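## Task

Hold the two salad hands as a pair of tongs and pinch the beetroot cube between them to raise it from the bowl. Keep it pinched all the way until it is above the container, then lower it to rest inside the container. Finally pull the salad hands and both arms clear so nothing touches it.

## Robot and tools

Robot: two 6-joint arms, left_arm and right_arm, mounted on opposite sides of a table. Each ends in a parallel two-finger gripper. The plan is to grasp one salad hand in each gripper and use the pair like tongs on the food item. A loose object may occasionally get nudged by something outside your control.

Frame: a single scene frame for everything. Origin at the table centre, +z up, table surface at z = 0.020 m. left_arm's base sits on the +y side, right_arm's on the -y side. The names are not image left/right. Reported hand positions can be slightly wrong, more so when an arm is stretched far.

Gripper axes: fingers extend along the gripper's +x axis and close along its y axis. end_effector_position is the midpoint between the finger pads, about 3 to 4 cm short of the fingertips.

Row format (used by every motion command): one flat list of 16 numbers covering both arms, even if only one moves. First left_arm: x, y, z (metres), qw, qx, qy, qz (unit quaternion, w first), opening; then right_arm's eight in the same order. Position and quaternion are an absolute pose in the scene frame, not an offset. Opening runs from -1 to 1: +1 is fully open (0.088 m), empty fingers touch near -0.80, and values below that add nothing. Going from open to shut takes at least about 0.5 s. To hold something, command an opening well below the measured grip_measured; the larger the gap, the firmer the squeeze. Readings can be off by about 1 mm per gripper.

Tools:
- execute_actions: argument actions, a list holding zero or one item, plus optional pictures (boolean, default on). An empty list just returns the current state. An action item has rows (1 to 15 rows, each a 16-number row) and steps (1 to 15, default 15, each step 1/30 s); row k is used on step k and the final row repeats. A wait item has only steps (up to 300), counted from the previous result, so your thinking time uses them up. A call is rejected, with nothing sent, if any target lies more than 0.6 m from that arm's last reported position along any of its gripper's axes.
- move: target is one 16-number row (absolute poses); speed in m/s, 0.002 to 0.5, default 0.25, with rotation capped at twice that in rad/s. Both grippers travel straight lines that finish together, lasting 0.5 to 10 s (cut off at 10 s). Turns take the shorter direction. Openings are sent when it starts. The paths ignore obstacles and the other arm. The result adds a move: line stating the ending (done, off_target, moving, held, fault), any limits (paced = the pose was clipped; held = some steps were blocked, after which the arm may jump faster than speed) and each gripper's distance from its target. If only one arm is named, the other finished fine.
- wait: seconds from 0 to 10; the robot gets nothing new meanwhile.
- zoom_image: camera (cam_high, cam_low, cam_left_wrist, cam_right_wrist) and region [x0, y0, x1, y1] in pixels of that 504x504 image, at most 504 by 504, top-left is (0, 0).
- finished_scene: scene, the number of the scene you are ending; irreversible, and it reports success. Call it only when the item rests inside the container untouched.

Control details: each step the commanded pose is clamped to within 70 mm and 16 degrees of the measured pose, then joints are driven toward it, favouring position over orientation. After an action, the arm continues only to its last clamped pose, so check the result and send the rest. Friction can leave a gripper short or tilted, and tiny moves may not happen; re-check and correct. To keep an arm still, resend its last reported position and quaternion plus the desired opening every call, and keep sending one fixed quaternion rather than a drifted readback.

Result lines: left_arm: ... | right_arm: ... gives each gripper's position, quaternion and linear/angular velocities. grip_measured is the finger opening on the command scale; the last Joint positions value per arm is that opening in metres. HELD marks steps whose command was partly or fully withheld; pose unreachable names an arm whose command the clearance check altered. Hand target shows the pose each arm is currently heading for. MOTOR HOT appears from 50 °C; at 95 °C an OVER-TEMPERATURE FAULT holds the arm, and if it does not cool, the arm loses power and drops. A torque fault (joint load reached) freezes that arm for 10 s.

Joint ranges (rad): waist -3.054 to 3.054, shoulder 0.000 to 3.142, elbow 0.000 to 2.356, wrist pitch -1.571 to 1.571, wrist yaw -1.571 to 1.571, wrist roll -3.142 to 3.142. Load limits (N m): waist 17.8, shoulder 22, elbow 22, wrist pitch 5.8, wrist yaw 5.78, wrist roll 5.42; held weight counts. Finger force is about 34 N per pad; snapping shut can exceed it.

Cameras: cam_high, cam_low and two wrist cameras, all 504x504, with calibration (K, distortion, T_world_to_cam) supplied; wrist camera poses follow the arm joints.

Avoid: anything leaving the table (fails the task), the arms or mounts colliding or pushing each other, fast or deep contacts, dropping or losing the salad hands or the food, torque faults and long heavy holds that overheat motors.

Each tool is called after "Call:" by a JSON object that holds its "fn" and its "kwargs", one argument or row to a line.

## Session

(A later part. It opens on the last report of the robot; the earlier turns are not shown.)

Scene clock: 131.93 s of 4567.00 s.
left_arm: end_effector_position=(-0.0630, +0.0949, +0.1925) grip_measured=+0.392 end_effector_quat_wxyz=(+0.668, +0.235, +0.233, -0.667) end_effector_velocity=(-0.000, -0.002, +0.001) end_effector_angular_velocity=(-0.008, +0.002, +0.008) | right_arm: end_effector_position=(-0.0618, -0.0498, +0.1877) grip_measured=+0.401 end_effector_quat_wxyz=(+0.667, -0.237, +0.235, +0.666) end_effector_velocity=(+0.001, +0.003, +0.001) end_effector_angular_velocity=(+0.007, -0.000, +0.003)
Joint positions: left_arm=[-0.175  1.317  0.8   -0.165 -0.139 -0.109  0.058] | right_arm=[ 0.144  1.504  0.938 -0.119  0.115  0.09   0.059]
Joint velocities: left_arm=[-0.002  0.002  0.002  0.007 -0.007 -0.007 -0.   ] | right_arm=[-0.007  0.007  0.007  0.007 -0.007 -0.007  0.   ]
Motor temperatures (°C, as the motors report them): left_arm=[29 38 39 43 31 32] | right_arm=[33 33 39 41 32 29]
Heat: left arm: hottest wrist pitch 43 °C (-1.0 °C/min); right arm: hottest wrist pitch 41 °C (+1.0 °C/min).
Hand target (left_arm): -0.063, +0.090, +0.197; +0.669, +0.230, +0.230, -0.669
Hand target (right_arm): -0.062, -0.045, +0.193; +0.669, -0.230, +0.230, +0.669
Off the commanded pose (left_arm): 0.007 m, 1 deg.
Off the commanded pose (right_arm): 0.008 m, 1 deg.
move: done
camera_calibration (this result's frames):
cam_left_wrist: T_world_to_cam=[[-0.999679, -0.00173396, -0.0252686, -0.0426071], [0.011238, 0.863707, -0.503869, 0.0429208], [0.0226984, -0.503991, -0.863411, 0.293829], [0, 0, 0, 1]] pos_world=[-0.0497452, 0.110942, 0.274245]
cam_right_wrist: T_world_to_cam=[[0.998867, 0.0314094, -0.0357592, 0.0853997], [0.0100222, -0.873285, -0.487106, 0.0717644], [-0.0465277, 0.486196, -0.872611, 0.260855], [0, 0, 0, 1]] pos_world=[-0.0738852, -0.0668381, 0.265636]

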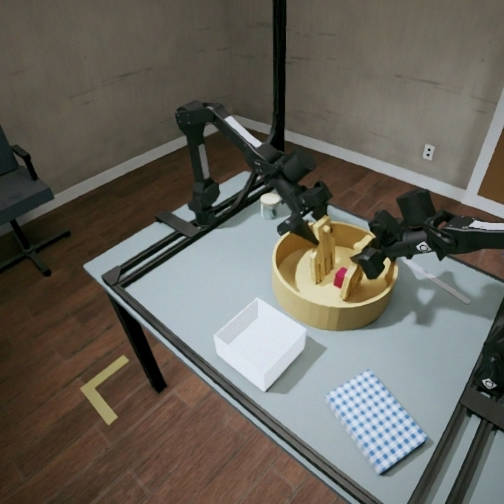

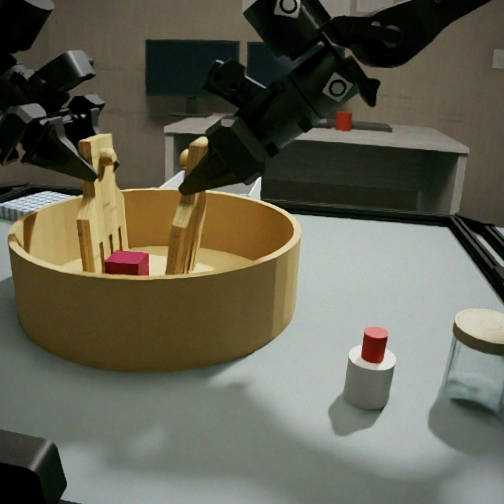

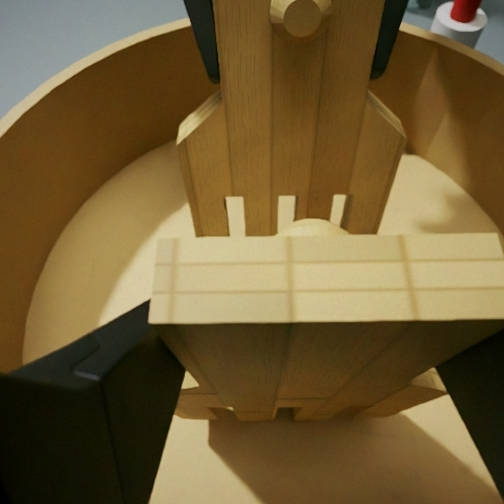

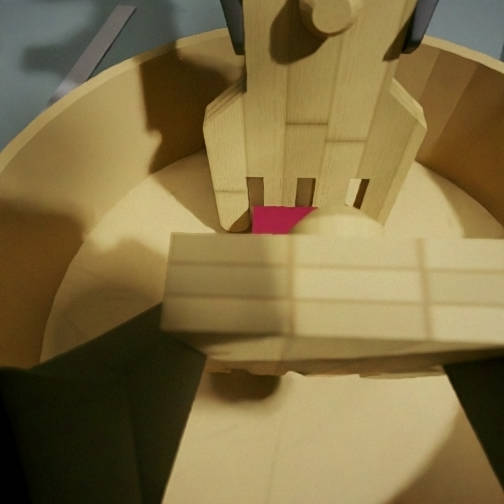

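Call:
{"fn": "move", "kwargs": {
  "target": [-0.073,0.1,0.197,0.669,0.23,0.23,-0.669,-1,-0.073,-0.04,0.195,0.669,-0.23,0.23,0.669,-1],
  "speed": 0.03
}}

Call:
{"fn": "move", "kwargs": {
  "target": [-0.073,0.092,0.196,0.68,0.195,0.195,-0.68,-1,-0.073,-0.032,0.194,0.677,-0.205,0.205,0.677,-1],
  "speed": 0.02
}}

Call:
{"fn": "move", "kwargs": {
  "target": [-0.073,0.092,0.236,0.692,0.147,0.147,-0.692,-1,-0.073,-0.032,0.237,0.689,-0.159,0.159,0.689,-1],
  "speed": 0.03
}}

Call:
{"fn": "zoom_image", "kwargs": {
  "camera": "cam_low",
  "region": [40, 80, 260, 300]
}}

Scene clock: 133.50 s of 4567.00 s.
left_arm: end_effector_position=(-0.0729, +0.0980, +0.1945) grip_measured=+0.392 end_effector_quat_wxyz=(+0.667, +0.233, +0.232, -0.669) end_effector_velocity=(-0.000, +0.004, -0.004) end_effector_angular_velocity=(+0.019, -0.001, +0.019) | right_arm: end_effector_position=(-0.0717, -0.0434, +0.1902) grip_measured=+0.401 end_effector_quat_wxyz=(+0.666, -0.235, +0.233, +0.668) end_effector_velocity=(-0.002, -0.003, -0.008) end_effector_angular_velocity=(-0.032, +0.005, +0.004)
Joint positions: left_arm=[-0.214  1.308  0.8   -0.174 -0.165 -0.132  0.058] | right_arm=[ 0.172  1.529  0.968 -0.121  0.132  0.106  0.059]
Joint velocities: left_arm=[-0.012 -0.002 -0.002 -0.022 -0.022 -0.022 -0.   ] | right_arm=[ 0.002  0.007 -0.002 -0.022 -0.007  0.007  0.   ]
Motor temperatures (°C, as the motors report them): left_arm=[29 38 39 43 31 32] | right_arm=[33 33 39 41 32 29]
Heat: left arm: hottest wrist pitch 43 °C (-1.0 °C/min); right arm: hottest wrist pitch 41 °C (+1.0 °C/min).
Hand target (left_arm): -0.073, +0.100, +0.197; +0.669, +0.230, +0.230, -0.669
Hand target (right_arm): -0.073, -0.040, +0.195; +0.669, -0.230, +0.230, +0.669
Off the commanded pose (left_arm): 0.003 m, 1 deg.
Off the commanded pose (right_arm): 0.006 m, 1 deg.
move: done
camera_calibration (this result's frames):
cam_left_wrist: T_world_to_cam=[[-0.999734, 0.00275948, -0.0228819, -0.0533761], [0.0139743, 0.862073, -0.506591, 0.0421982], [0.0183279, -0.506776, -0.861883, 0.297031], [0, 0, 0, 1]] pos_world=[-0.0593956, 0.114298, 0.276162]
cam_right_wrist: T_world_to_cam=[[0.998663, 0.0356649, -0.0374194, 0.0956171], [0.0126564, -0.870537, -0.49194, 0.0798664], [-0.05012, 0.490809, -0.869824, 0.258879], [0, 0, 0, 1]] pos_world=[-0.0835251, -0.0609439, 0.268047]

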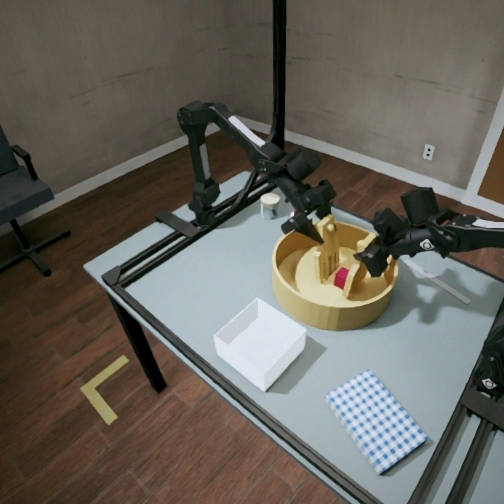

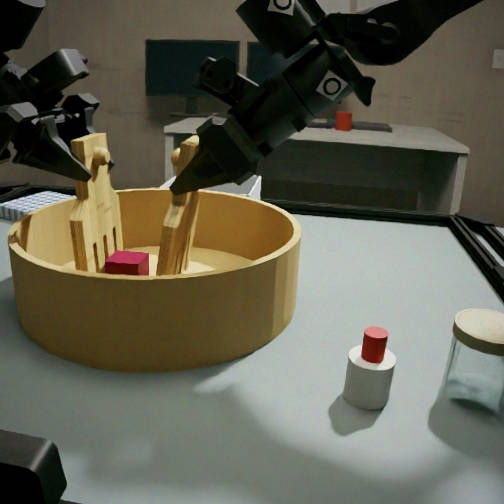

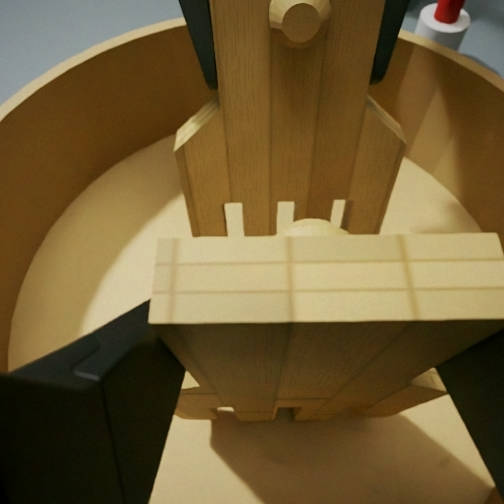

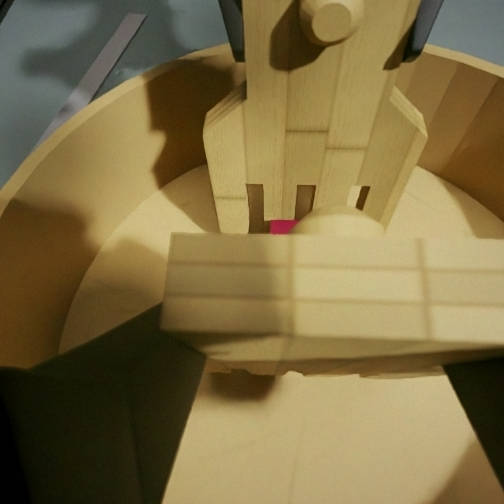

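Scene clock: 136.53 s of 4567.00 s.
left_arm: end_effector_position=(-0.0732, +0.0929, +0.1912) grip_measured=+0.392 end_effector_quat_wxyz=(+0.676, +0.203, +0.203, -0.678) end_effector_velocity=(+0.003, +0.002, -0.002) end_effector_angular_velocity=(+0.006, +0.013, +0.021) | right_arm: end_effector_position=(-0.0724, -0.0362, +0.1895) grip_measured=+0.401 end_effector_quat_wxyz=(+0.674, -0.212, +0.214, +0.675) end_effector_velocity=(+0.000, -0.001, -0.001) end_effector_angular_velocity=(+0.002, -0.013, +0.016)
Joint positions: left_arm=[-0.218  1.307  0.721 -0.006 -0.179 -0.12   0.058] | right_arm=[ 0.173  1.542  0.931 -0.008  0.139  0.101  0.059]
Joint velocities: left_arm=[ 0.002 -0.007 -0.007 -0.007 -0.007 -0.022 -0.   ] | right_arm=[-0.002 -0.002 -0.007  0.007 -0.007 -0.022 -0.   ]
Motor temperatures (°C, as the motors report them): left_arm=[29 38 39 44 31 32] | right_arm=[33 34 39 41 32 29]
Heat: left arm: hottest wrist pitch 44 °C (-1.0 °C/min); right arm: hottest wrist pitch 41 °C (+0.0 °C/min).
Hand target (left_arm): -0.073, +0.092, +0.196; +0.680, +0.195, +0.195, -0.680
Hand target (right_arm): -0.073, -0.032, +0.194; +0.677, -0.205, +0.205, +0.677
Off the commanded pose (left_arm): 0.005 m, 1 deg.
Off the commanded pose (right_arm): 0.006 m, 1 deg.
move: done
camera_calibration (this result's frames):
cam_left_wrist: T_world_to_cam=[[-0.999756, 0.000534648, -0.0221003, -0.0537019], [0.013283, 0.813649, -0.581204, 0.0636342], [0.0176711, -0.581356, -0.813458, 0.289196], [0, 0, 0, 1]] pos_world=[-0.0596444, 0.116379, 0.271046]
cam_right_wrist: T_world_to_cam=[[0.998581, 0.0365513, -0.0387203, 0.0963711], [0.00952021, -0.838021, -0.545555, 0.0969361], [-0.0523891, 0.544412, -0.83718, 0.250261], [0, 0, 0, 1]] pos_world=[-0.0840463, -0.058533, 0.266129]

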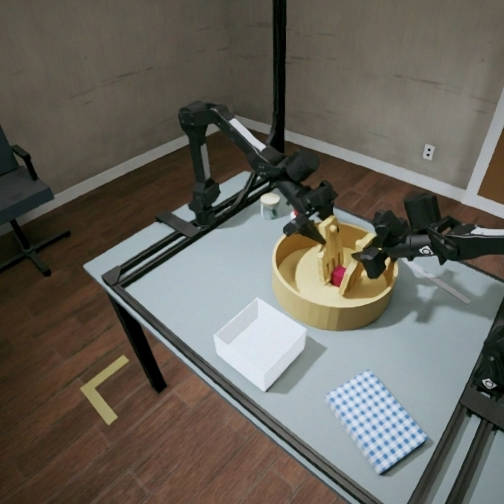

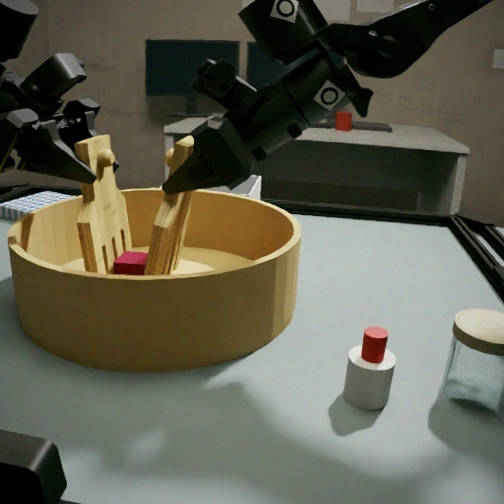

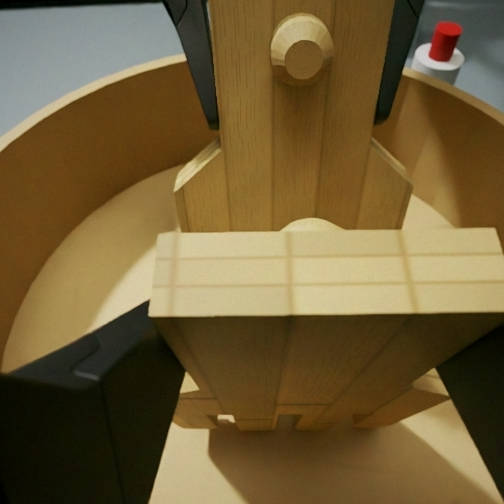

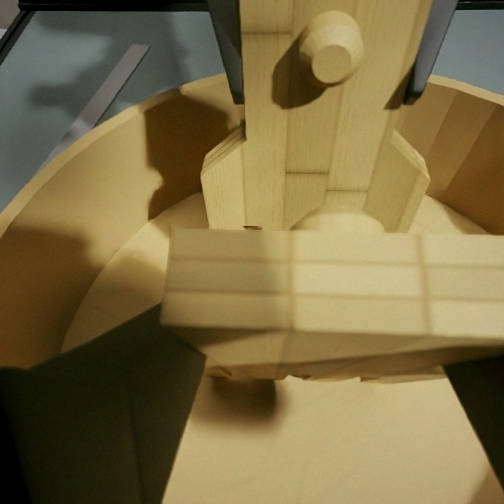

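Scene clock: 139.53 s of 4567.00 s.
left_arm: end_effector_position=(-0.0733, +0.0939, +0.2207) grip_measured=+0.392 end_effector_quat_wxyz=(+0.686, +0.167, +0.162, -0.689) end_effector_velocity=(+0.001, +0.001, -0.002) end_effector_angular_velocity=(+0.006, +0.002, +0.007) | right_arm: end_effector_position=(-0.0725, -0.0356, +0.2205) grip_measured=+0.401 end_effector_quat_wxyz=(+0.684, -0.178, +0.176, +0.685) end_effector_velocity=(-0.002, -0.001, -0.002) end_effector_angular_velocity=(-0.009, +0.003, +0.020)
Joint positions: left_arm=[-0.227  1.238  0.708  0.049 -0.2   -0.097  0.058] | right_arm=[0.179 1.481 0.922 0.047 0.156 0.085 0.059]
Joint velocities: left_arm=[-0.002 -0.002 -0.002 -0.007 -0.007 -0.007  0.   ] | right_arm=[-0.002 -0.002 -0.002 -0.007 -0.022 -0.007 -0.   ]
Motor temperatures (°C, as the motors report them): left_arm=[29 38 40 45 31 32] | right_arm=[33 34 39 42 32 29]
Heat: left arm: hottest wrist pitch 45 °C (+0.0 °C/min); right arm: hottest wrist pitch 42 °C (+1.0 °C/min).
Hand target (left_arm): -0.073, +0.092, +0.236; +0.691, +0.147, +0.147, -0.692
Hand target (right_arm): -0.073, -0.032, +0.237; +0.689, -0.159, +0.159, +0.689
Off the commanded pose (left_arm): 0.015 m, 3 deg.
Off the commanded pose (right_arm): 0.017 m, 3 deg.
move: off_target (left_arm, right_arm)
camera_calibration (this result's frames):
cam_left_wrist: T_world_to_cam=[[-0.999613, 0.000391144, -0.0278091, -0.0518951], [0.0188906, 0.743402, -0.668578, 0.106291], [0.0204118, -0.668845, -0.743121, 0.306679], [0, 0, 0, 1]] pos_world=[-0.0601427, 0.126124, 0.29752]
cam_right_wrist: T_world_to_cam=[[0.99874, 0.0403825, -0.0298087, 0.0958158], [0.0124836, -0.775074, -0.631747, 0.135808], [-0.0486155, 0.630578, -0.774601, 0.265436], [0, 0, 0, 1]] pos_world=[-0.0844861, -0.0659859, 0.29426]

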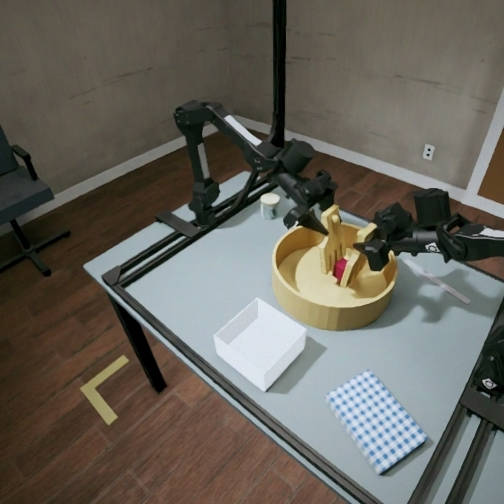

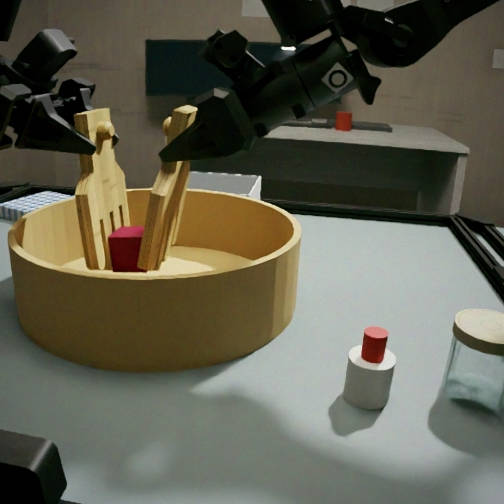

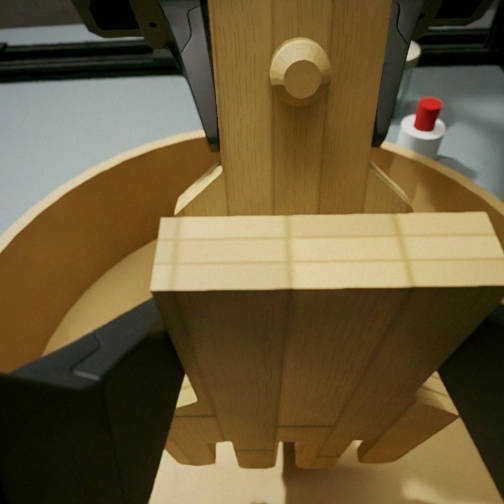

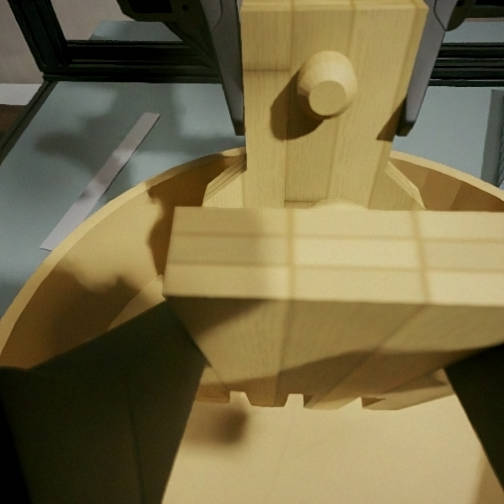

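Region (40, 80, 260, 300) of cam_low's 504x504 image, scaled by 2.291, with more detail than that image has.

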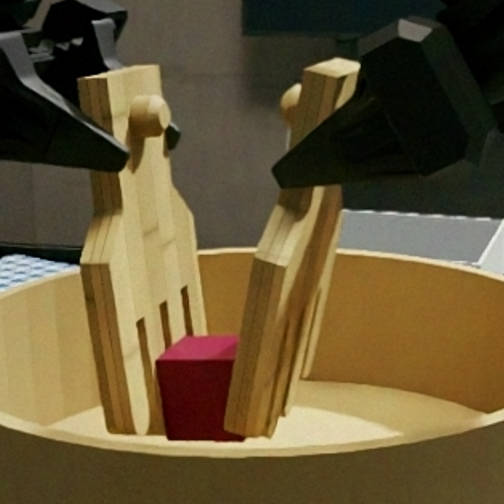

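Call:
{"fn": "move", "kwargs": {
  "target": [-0.073,0.092,0.3,0.697,0.117,0.117,-0.697,-1,-0.073,-0.032,0.3,0.694,-0.135,0.135,0.694,-1],
  "speed": 0.03
}}

Call:
{"fn": "zoom_image", "kwargs": {
  "camera": "cam_low",
  "region": [20, 20, 260, 260]
}}

Scene clock: 143.07 s of 4567.00 s.
left_arm: end_effector_position=(-0.0726, +0.0915, +0.2866) grip_measured=+0.392 end_effector_quat_wxyz=(+0.695, +0.129, +0.127, -0.696) end_effector_velocity=(+0.001, +0.002, -0.002) end_effector_angular_velocity=(+0.016, +0.000, +0.007) | right_arm: end_effector_position=(-0.0722, -0.0313, +0.2872) grip_measured=+0.401 end_effector_quat_wxyz=(+0.692, -0.146, +0.145, +0.692) end_effector_velocity=(+0.003, -0.002, -0.004) end_effector_angular_velocity=(-0.021, -0.014, -0.006)
Joint positions: left_arm=[-0.229  1.17   0.848 -0.051 -0.214 -0.079  0.058] | right_arm=[ 0.179  1.421  1.069 -0.068  0.165  0.073  0.059]
Joint velocities: left_arm=[-0.002 -0.002  0.002 -0.022 -0.007 -0.007 -0.   ] | right_arm=[-0.002 -0.002 -0.002 -0.022  0.007 -0.007 -0.   ]
Motor temperatures (°C, as the motors report them): left_arm=[29 38 40 46 31 32] | right_arm=[33 34 40 43 32 29]
Heat: left arm: hottest wrist pitch 46 °C (+1.0 °C/min); right arm: hottest wrist pitch 43 °C (+2.0 °C/min).
Hand target (left_arm): -0.073, +0.092, +0.300; +0.697, +0.117, +0.117, -0.697
Hand target (right_arm): -0.073, -0.031, +0.300; +0.694, -0.135, +0.135, +0.694
Off the commanded pose (left_arm): 0.013 m, 2 deg.
Off the commanded pose (right_arm): 0.013 m, 2 deg.
move: off_target (left_arm, right_arm)
camera_calibration (this result's frames):
cam_left_wrist: T_world_to_cam=[[-0.99967, -0.0058617, -0.0250122, -0.0495836], [0.0146781, 0.668727, -0.743364, 0.180102], [0.0210837, -0.743485, -0.66842, 0.339507], [0, 0, 0, 1]] pos_world=[-0.0593689, 0.131688, 0.359574]
cam_right_wrist: T_world_to_cam=[[0.99876, 0.0411307, -0.0280597, 0.0968229], [0.00979902, -0.714909, -0.699148, 0.202262], [-0.0488166, 0.698006, -0.714426, 0.299231], [0, 0, 0, 1]] pos_world=[-0.0840774, -0.0682485, 0.357906]

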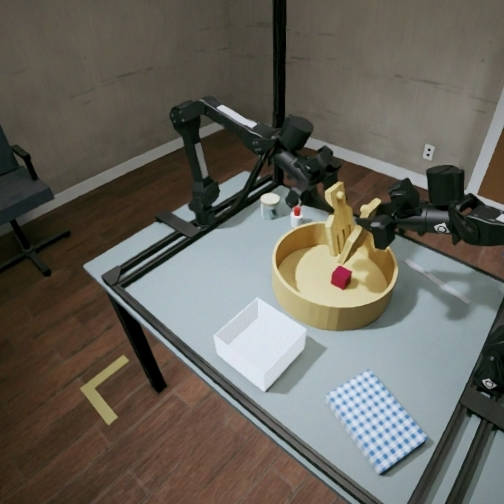

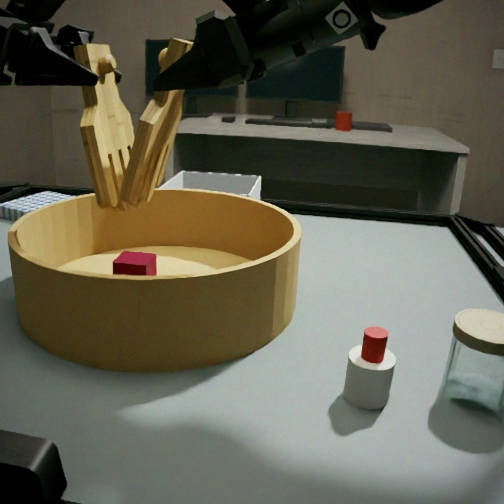

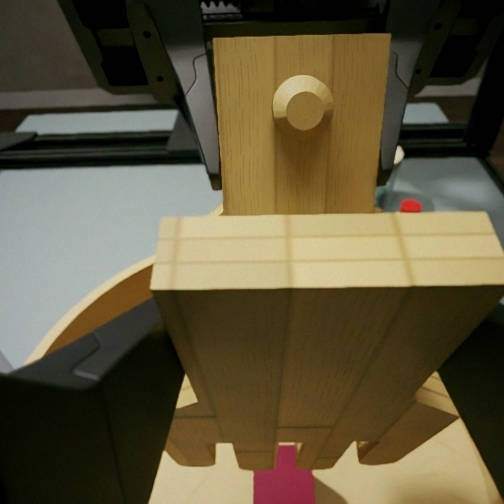

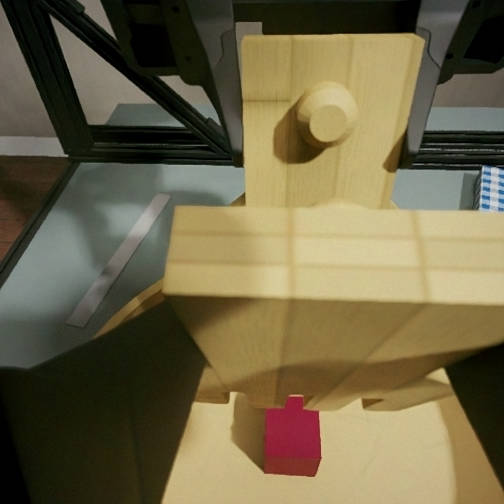

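Region (20, 20, 260, 260) of cam_low's 504x504 image, scaled by 2.100, with more detail than that image has.

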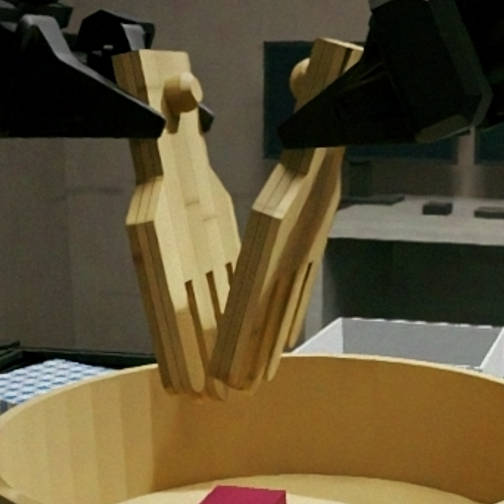

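Call:
{"fn": "move", "kwargs": {
  "target": [-0.073,0.105,0.27,0.683,0.183,0.183,-0.683,-1,-0.073,-0.048,0.27,0.68,-0.195,0.195,0.68,-1],
  "speed": 0.1
}}

Call:
{"fn": "move", "kwargs": {
  "target": [-0.073,0.105,0.188,0.683,0.183,0.183,-0.683,-1,-0.073,-0.048,0.188,0.68,-0.195,0.195,0.68,-1],
  "speed": 0.06
}}

Call:
{"fn": "move", "kwargs": {
  "target": [-0.073,0.088,0.194,0.689,0.159,0.159,-0.689,-1,-0.073,-0.034,0.192,0.686,-0.171,0.171,0.686,-1],
  "speed": 0.02
}}

Call:
{"fn": "move", "kwargs": {
  "target": [-0.073,0.09,0.3,0.702,0.086,0.086,-0.702,-1,-0.073,-0.036,0.3,0.699,-0.105,0.105,0.699,-1],
  "speed": 0.03
}}

Call:
{"fn": "zoom_image", "kwargs": {
  "camera": "cam_low",
  "region": [20, 20, 260, 260]
}}

Scene clock: 145.20 s of 4567.00 s.
left_arm: end_effector_position=(-0.0706, +0.1074, +0.2633) grip_measured=+0.392 end_effector_quat_wxyz=(+0.685, +0.189, +0.185, -0.679) end_effector_velocity=(-0.003, +0.003, -0.004) end_effector_angular_velocity=(+0.032, +0.015, -0.002) | right_arm: end_effector_position=(-0.0709, -0.0487, +0.2592) grip_measured=+0.401 end_effector_quat_wxyz=(+0.680, -0.206, +0.200, +0.675) end_effector_velocity=(-0.004, -0.003, -0.002) end_effector_angular_velocity=(-0.019, +0.015, +0.017)
Joint positions: left_arm=[-0.231  1.17   0.89  -0.269 -0.207 -0.117  0.058] | right_arm=[ 0.183  1.421  1.087 -0.257  0.162  0.096  0.059]
Joint velocities: left_arm=[-0.007  0.002  0.007 -0.037  0.007 -0.022 -0.   ] | right_arm=[ 0.002 -0.002  0.002 -0.022 -0.022  0.007  0.   ]
Motor temperatures (°C, as the motors report them): left_arm=[29 38 41 46 31 32] | right_arm=[33 34 40 42 32 29]
Heat: left arm: hottest wrist pitch 46 °C (+1.0 °C/min); right arm: hottest wrist pitch 42 °C (+1.0 °C/min).
Hand target (left_arm): -0.073, +0.105, +0.270; +0.683, +0.183, +0.183, -0.683
Hand target (right_arm): -0.073, -0.048, +0.270; +0.680, -0.195, +0.195, +0.680
Off the commanded pose (left_arm): 0.007 m, 1 deg.
Off the commanded pose (right_arm): 0.011 m, 2 deg.
move: off_target (right_arm)
camera_calibration (this result's frames):
cam_left_wrist: T_world_to_cam=[[-0.999512, -0.00938721, -0.029797, -0.0464506], [0.0110431, 0.786048, -0.618066, 0.106281], [0.0292238, -0.618094, -0.785561, 0.353617], [0, 0, 0, 1]] pos_world=[-0.0579357, 0.13459, 0.342093]
cam_right_wrist: T_world_to_cam=[[0.999184, 0.0317791, -0.0249347, 0.0942614], [0.0119461, -0.822161, -0.56913, 0.131485], [-0.0385868, 0.568368, -0.821869, 0.313696], [0, 0, 0, 1]] pos_world=[-0.0836507, -0.0731885, 0.335]

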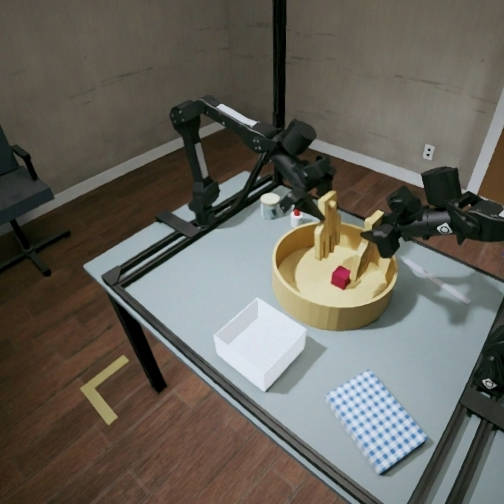

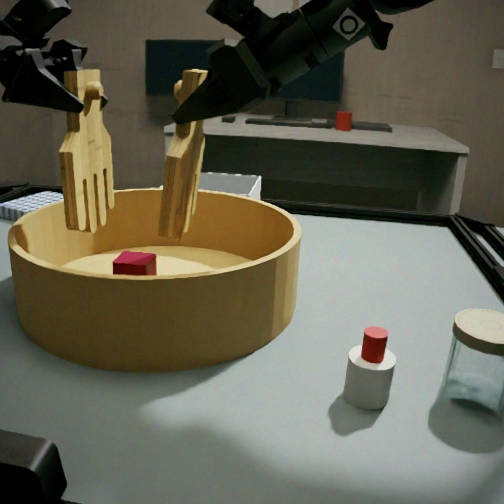

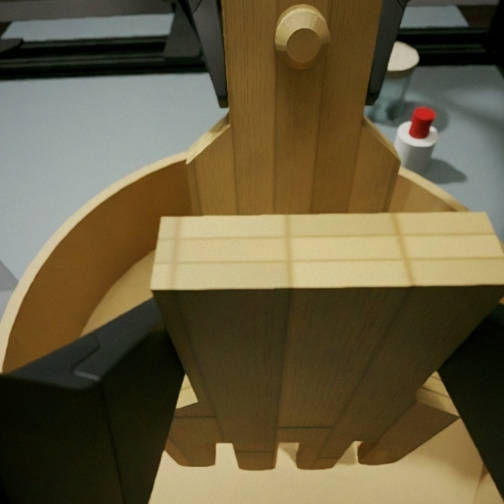

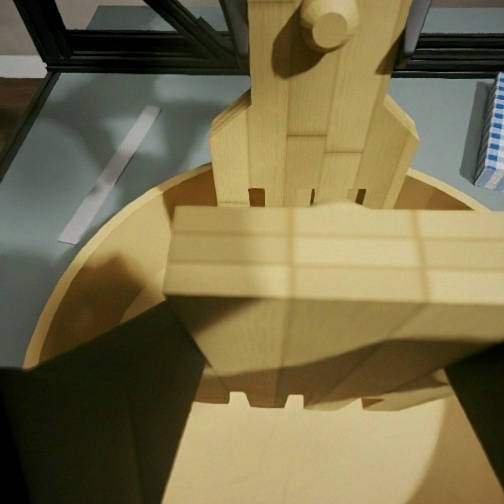

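Scene clock: 146.80 s of 4567.00 s.
left_arm: end_effector_position=(-0.0713, +0.1049, +0.1920) grip_measured=+0.392 end_effector_quat_wxyz=(+0.686, +0.182, +0.181, -0.681) end_effector_velocity=(-0.003, -0.002, +0.004) end_effector_angular_velocity=(-0.030, +0.030, +0.002) | right_arm: end_effector_position=(-0.0710, -0.0488, +0.1895) grip_measured=+0.401 end_effector_quat_wxyz=(+0.682, -0.197, +0.194, +0.677) end_effector_velocity=(-0.000, +0.001, +0.002) end_effector_angular_velocity=(+0.016, +0.013, -0.000)
Joint positions: left_arm=[-0.231  1.241  0.63   0.08  -0.207 -0.117  0.058] | right_arm=[0.183 1.485 0.838 0.078 0.161 0.097 0.059]
Joint velocities: left_arm=[-0.002 -0.002 -0.007  0.037  0.007 -0.022  0.   ] | right_arm=[-0.002 -0.002 -0.007  0.022 -0.007  0.007 -0.   ]
Motor temperatures (°C, as the motors report them): left_arm=[29 38 41 46 31 32] | right_arm=[33 34 40 42 32 29]
Heat: left arm: hottest wrist pitch 46 °C (+1.0 °C/min); right arm: hottest wrist pitch 42 °C (+1.0 °C/min).
Hand target (left_arm): -0.073, +0.106, +0.188; +0.683, +0.183, +0.183, -0.683
Hand target (right_arm): -0.073, -0.049, +0.188; +0.680, -0.195, +0.195, +0.680
Off the commanded pose (left_arm): 0.004 m, 0 deg.
Off the commanded pose (right_arm): 0.003 m, 0 deg.
move: done
camera_calibration (this result's frames):
cam_left_wrist: T_world_to_cam=[[-0.999638, -0.0097198, -0.0250934, -0.0501216], [0.00831057, 0.775402, -0.631413, 0.0676382], [0.0255947, -0.631393, -0.775041, 0.295166], [0, 0, 0, 1]] pos_world=[-0.0582203, 0.133432, 0.270216]
cam_right_wrist: T_world_to_cam=[[0.99903, 0.0324224, -0.0298024, 0.0935747], [0.00871917, -0.808962, -0.587796, 0.0957374], [-0.0431668, 0.586966, -0.80846, 0.254481], [0, 0, 0, 1]] pos_world=[-0.0833336, -0.0749577, 0.264801]

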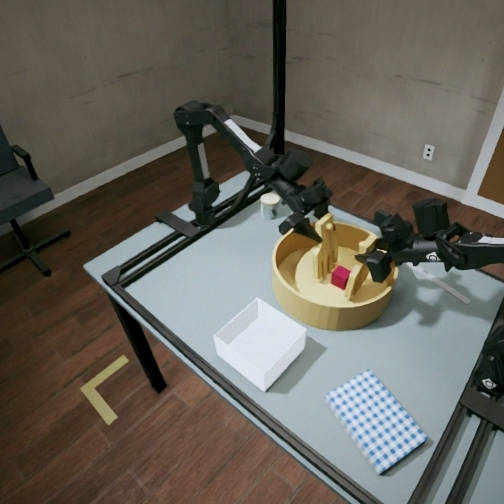

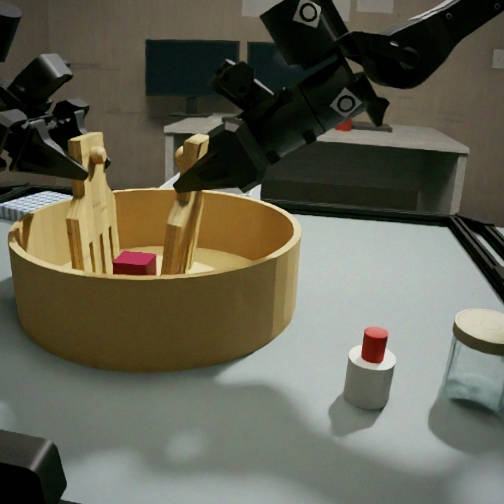

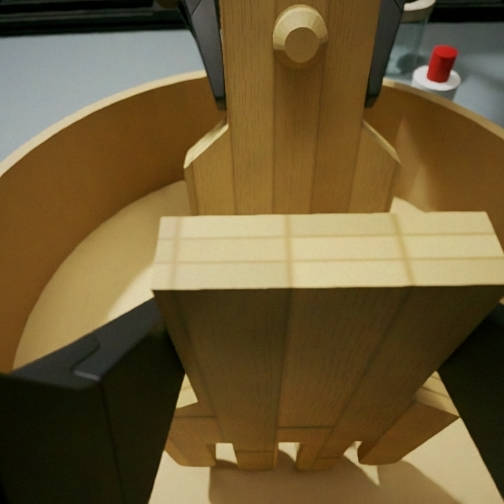

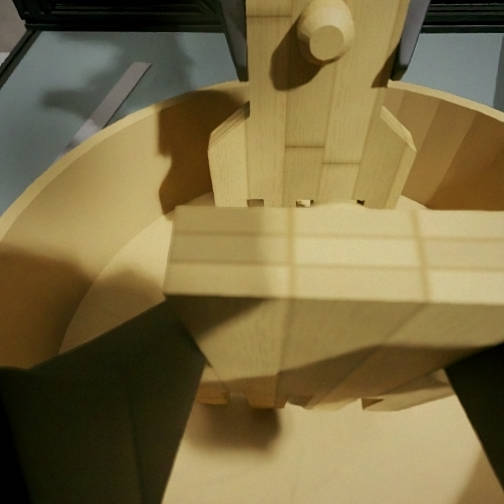

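Scene clock: 148.83 s of 4567.00 s.
left_arm: end_effector_position=(-0.0738, +0.0904, +0.1919) grip_measured=+0.392 end_effector_quat_wxyz=(+0.688, +0.165, +0.163, -0.688) end_effector_velocity=(+0.000, +0.001, -0.002) end_effector_angular_velocity=(+0.002, +0.016, +0.014) | right_arm: end_effector_position=(-0.0731, -0.0374, +0.1882) grip_measured=+0.401 end_effector_quat_wxyz=(+0.685, -0.178, +0.177, +0.684) end_effector_velocity=(+0.002, -0.001, -0.001) end_effector_angular_velocity=(+0.002, -0.002, +0.003)
Joint positions: left_arm=[-0.227  1.303  0.628  0.196 -0.203 -0.101  0.058] | right_arm=[0.183 1.527 0.828 0.183 0.161 0.089 0.059]
Joint velocities: left_arm=[-0.002  0.002 -0.007  0.007 -0.007 -0.022 -0.   ] | right_arm=[-0.007 -0.002 -0.007  0.007 -0.007 -0.007 -0.   ]
Motor temperatures (°C, as the motors report them): left_arm=[29 38 41 46 31 32] | right_arm=[33 34 40 43 32 29]
Heat: left arm: hottest wrist pitch 46 °C (+1.0 °C/min); right arm: hottest wrist pitch 43 °C (+1.0 °C/min).
Hand target (left_arm): -0.073, +0.088, +0.194; +0.689, +0.159, +0.159, -0.689
Hand target (right_arm): -0.073, -0.034, +0.192; +0.686, -0.171, +0.171, +0.686
Off the commanded pose (left_arm): 0.003 m, 1 deg.
Off the commanded pose (right_arm): 0.005 m, 1 deg.
move: done
camera_calibration (this result's frames):
cam_left_wrist: T_world_to_cam=[[-0.999664, -0.00404551, -0.0256036, -0.0531656], [0.014156, 0.742242, -0.669982, 0.0896912], [0.0217145, -0.67012, -0.741936, 0.282883], [0, 0, 0, 1]] pos_world=[-0.0605601, 0.122778, 0.268611]
cam_right_wrist: T_world_to_cam=[[0.998801, 0.0380873, -0.0307642, 0.0956401], [0.0102405, -0.776972, -0.629452, 0.113333], [-0.0478771, 0.628382, -0.77643, 0.241889], [0, 0, 0, 1]] pos_world=[-0.085105, -0.0675849, 0.262089]

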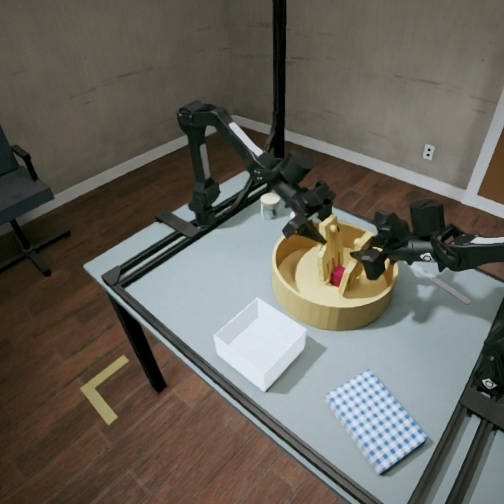

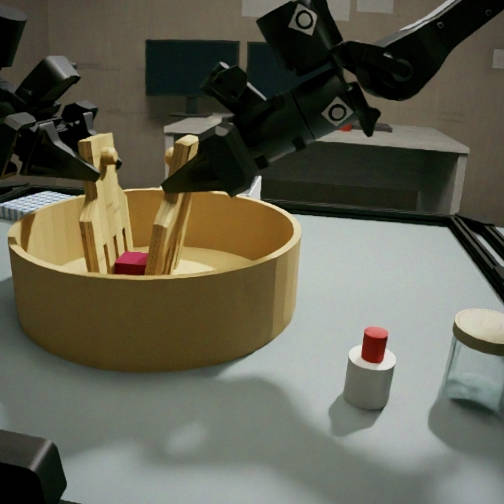

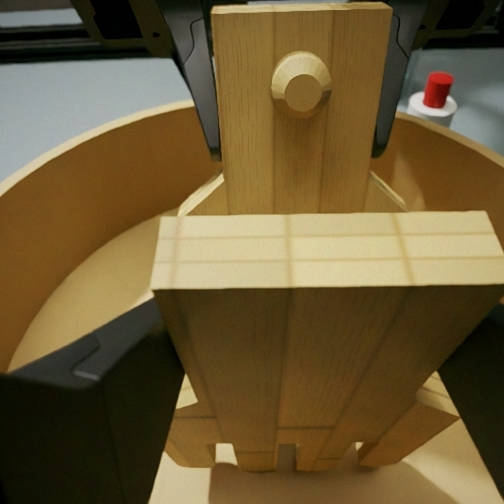

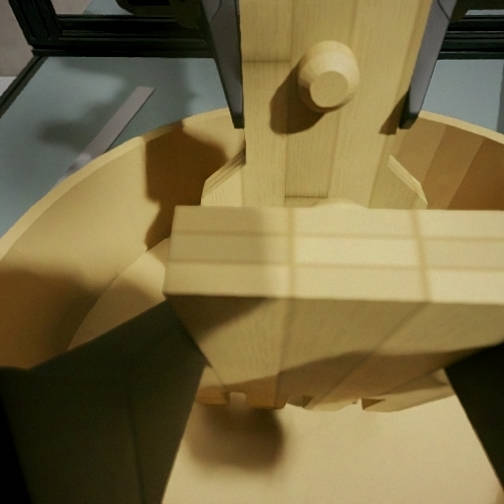

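Scene clock: 152.93 s of 4567.00 s.
left_arm: end_effector_position=(-0.0730, +0.0914, +0.2790) grip_measured=+0.392 end_effector_quat_wxyz=(+0.698, +0.109, +0.101, -0.700) end_effector_velocity=(+0.000, -0.000, +0.004) end_effector_angular_velocity=(-0.012, -0.006, +0.002) | right_arm: end_effector_position=(-0.0727, -0.0381, +0.2785) grip_measured=+0.401 end_effector_quat_wxyz=(+0.696, -0.127, +0.123, +0.696) end_effector_velocity=(+0.000, -0.000, +0.001) end_effector_angular_velocity=(-0.003, -0.005, +0.007)
Joint positions: left_arm=[-0.234  1.162  0.758  0.098 -0.222 -0.059  0.058] | right_arm=[0.187 1.389 0.96  0.068 0.175 0.061 0.059]
Joint velocities: left_arm=[-0.002 -0.002  0.002  0.007 -0.007  0.007 -0.   ] | right_arm=[-0.002 -0.002  0.002 -0.007 -0.007 -0.007  0.   ]
Motor temperatures (°C, as the motors report them): left_arm=[29 38 42 47 31 32] | right_arm=[33 35 40 43 32 29]
Heat: left arm: hottest wrist pitch 47 °C (+2.0 °C/min); right arm: hottest wrist pitch 43 °C (+1.0 °C/min).
Hand target (left_arm): -0.073, +0.090, +0.300; +0.702, +0.086, +0.086, -0.702
Hand target (right_arm): -0.073, -0.036, +0.300; +0.699, -0.105, +0.105, +0.699
Off the commanded pose (left_arm): 0.021 m, 3 deg.
Off the commanded pose (right_arm): 0.022 m, 3 deg.
move: off_target (left_arm, right_arm)
camera_calibration (this result's frames):
cam_left_wrist: T_world_to_cam=[[-0.99952, -0.00460464, -0.0306251, -0.0487214], [0.0212264, 0.618213, -0.785724, 0.191465], [0.0225508, -0.785997, -0.617819, 0.324218], [0, 0, 0, 1]] pos_world=[-0.0600736, 0.136244, 0.349255]
cam_right_wrist: T_world_to_cam=[[0.998752, 0.0452652, -0.0211192, 0.0955765], [0.0148335, -0.672519, -0.739931, 0.204688], [-0.0476962, 0.738694, -0.672351, 0.287599], [0, 0, 0, 1]] pos_world=[-0.0847761, -0.0791175, 0.346842]

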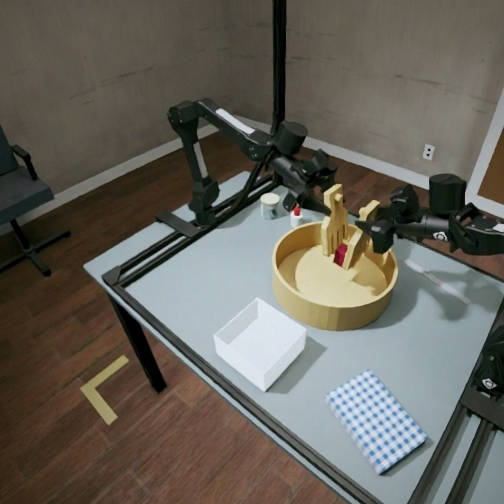

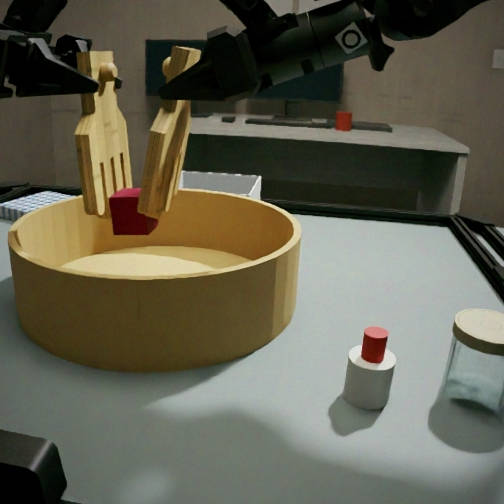

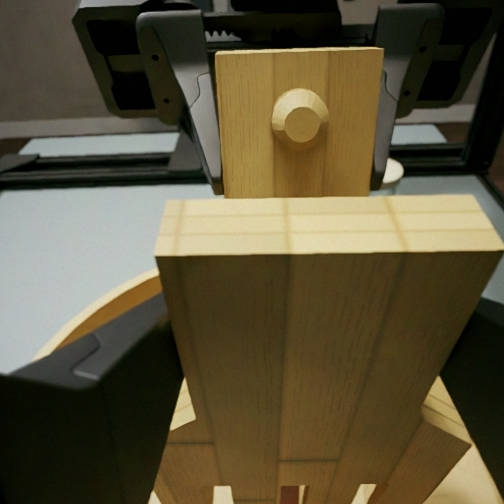

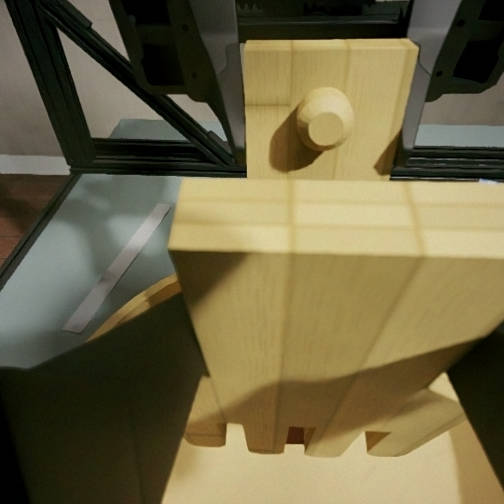

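Region (20, 20, 260, 260) of cam_low's 504x504 image, scaled by 2.100, with more detail than that image has.

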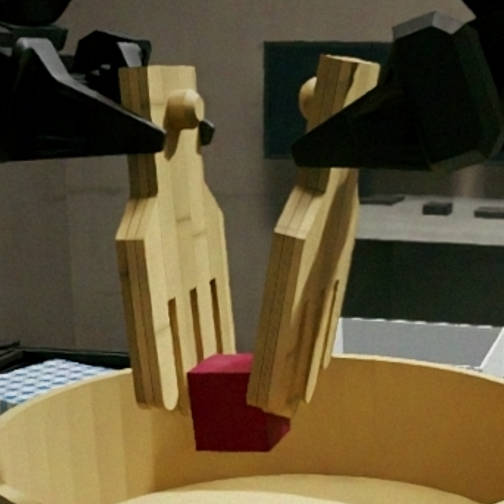

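Call:
{"fn": "execute_actions", "kwargs": {
  "actions": [
    {"rows":[[-0.073,0.09,0.32,0.703,0.074,0.074,-0.703,-1,-0.073,-0.036,0.32,0.701,-0.092,0.092,0.701,-1]],"steps":15}
  ]
}}

Call:
{"fn": "zoom_image", "kwargs": {
  "camera": "cam_low",
  "region": [20,20,260,260]
}}

Scene clock: 155.20 s of 4567.00 s.
left_arm: end_effector_position=(-0.0729, +0.0914, +0.3018) grip_measured=+0.392 end_effector_quat_wxyz=(+0.701, +0.093, +0.088, -0.702) end_effector_velocity=(+0.003, +0.001, -0.000) end_effector_angular_velocity=(+0.011, -0.015, +0.017) | right_arm: end_effector_position=(-0.0727, -0.0380, +0.2992) grip_measured=+0.401 end_effector_quat_wxyz=(+0.698, -0.113, +0.110, +0.699) end_effector_velocity=(+0.000, -0.001, +0.001) end_effector_angular_velocity=(-0.003, +0.009, +0.002)
Joint positions: left_arm=[-0.235  1.143  0.803  0.077 -0.226 -0.052  0.058] | right_arm=[0.188 1.37  0.995 0.054 0.178 0.054 0.059]
Joint velocities: left_arm=[-0.002 -0.002  0.007 -0.022 -0.022  0.007  0.   ] | right_arm=[-0.002 -0.002  0.002 -0.007 -0.007  0.007 -0.   ]
Motor temperatures (°C, as the motors report them): left_arm=[29 38 42 48 31 32] | right_arm=[33 35 41 44 32 29]
Heat: left arm: hottest wrist pitch 48 °C (+3.0 °C/min); right arm: hottest wrist pitch 44 °C (+2.0 °C/min).
Hand target (left_arm): -0.073, +0.090, +0.320; +0.703, +0.074, +0.074, -0.703
Hand target (right_arm): -0.073, -0.036, +0.320; +0.701, -0.092, +0.092, +0.701
Off the commanded pose (left_arm): 0.018 m, 3 deg.
Off the commanded pose (right_arm): 0.021 m, 3 deg.
Steps of this call (steps 1 to 53: nothing new was sent; steps 54 to 68: all 15 steps of this action). Readings (end_effector_position):
54: left_arm (-0.0731, +0.0911, +0.2825) | right_arm (-0.0727, -0.0376, +0.2819)
55: left_arm (-0.0730, +0.0912, +0.2839) | right_arm (-0.0727, -0.0377, +0.2834)
57: left_arm (-0.0730, +0.0914, +0.2895) | right_arm (-0.0727, -0.0382, +0.2884)
61: left_arm (-0.0729, +0.0916, +0.2998) | right_arm (-0.0728, -0.0382, +0.2973)
68: the state above
camera_calibration (this result's frames):
cam_left_wrist: T_world_to_cam=[[-0.999574, -0.00637302, -0.0284982, -0.0483559], [0.0193908, 0.584836, -0.810919, 0.219842], [0.0218348, -0.811126, -0.584463, 0.330492], [0, 0, 0, 1]] pos_world=[-0.0598144, 0.13919, 0.370057]
cam_right_wrist: T_world_to_cam=[[0.998726, 0.0464771, -0.0196485, 0.095664], [0.0148416, -0.642734, -0.765946, 0.228987], [-0.0482277, 0.764678, -0.642605, 0.293487], [0, 0, 0, 1]] pos_world=[-0.0847864, -0.0816918, 0.365868]

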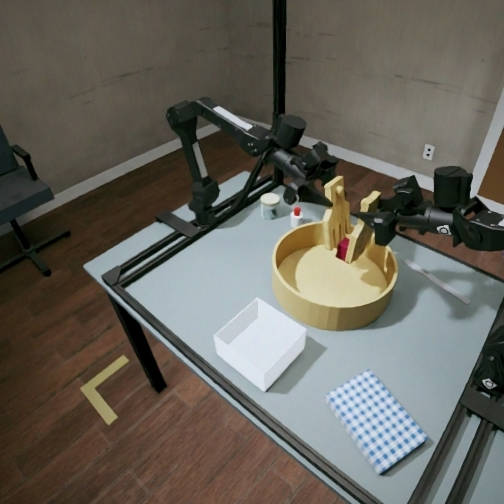

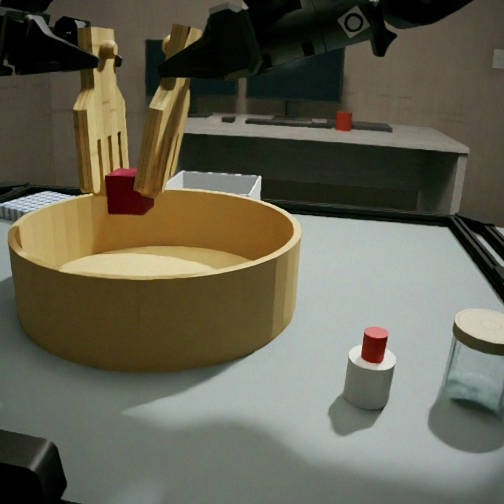

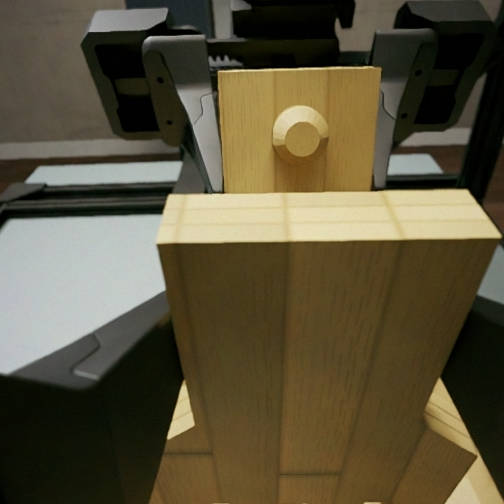

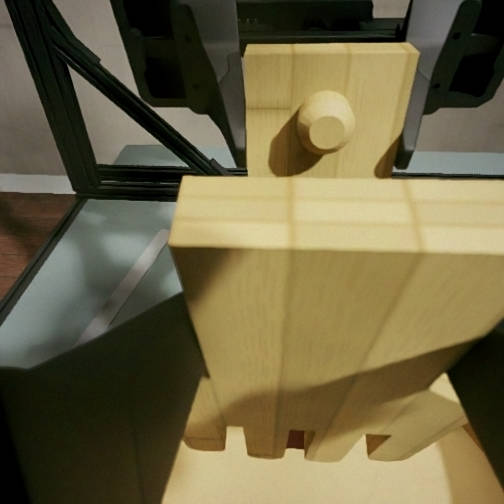

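Region (20, 20, 260, 260) of cam_low's 504x504 image, scaled by 2.100, with more detail than that image has.

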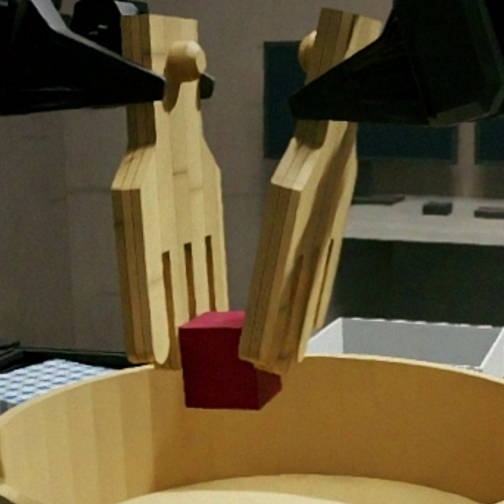

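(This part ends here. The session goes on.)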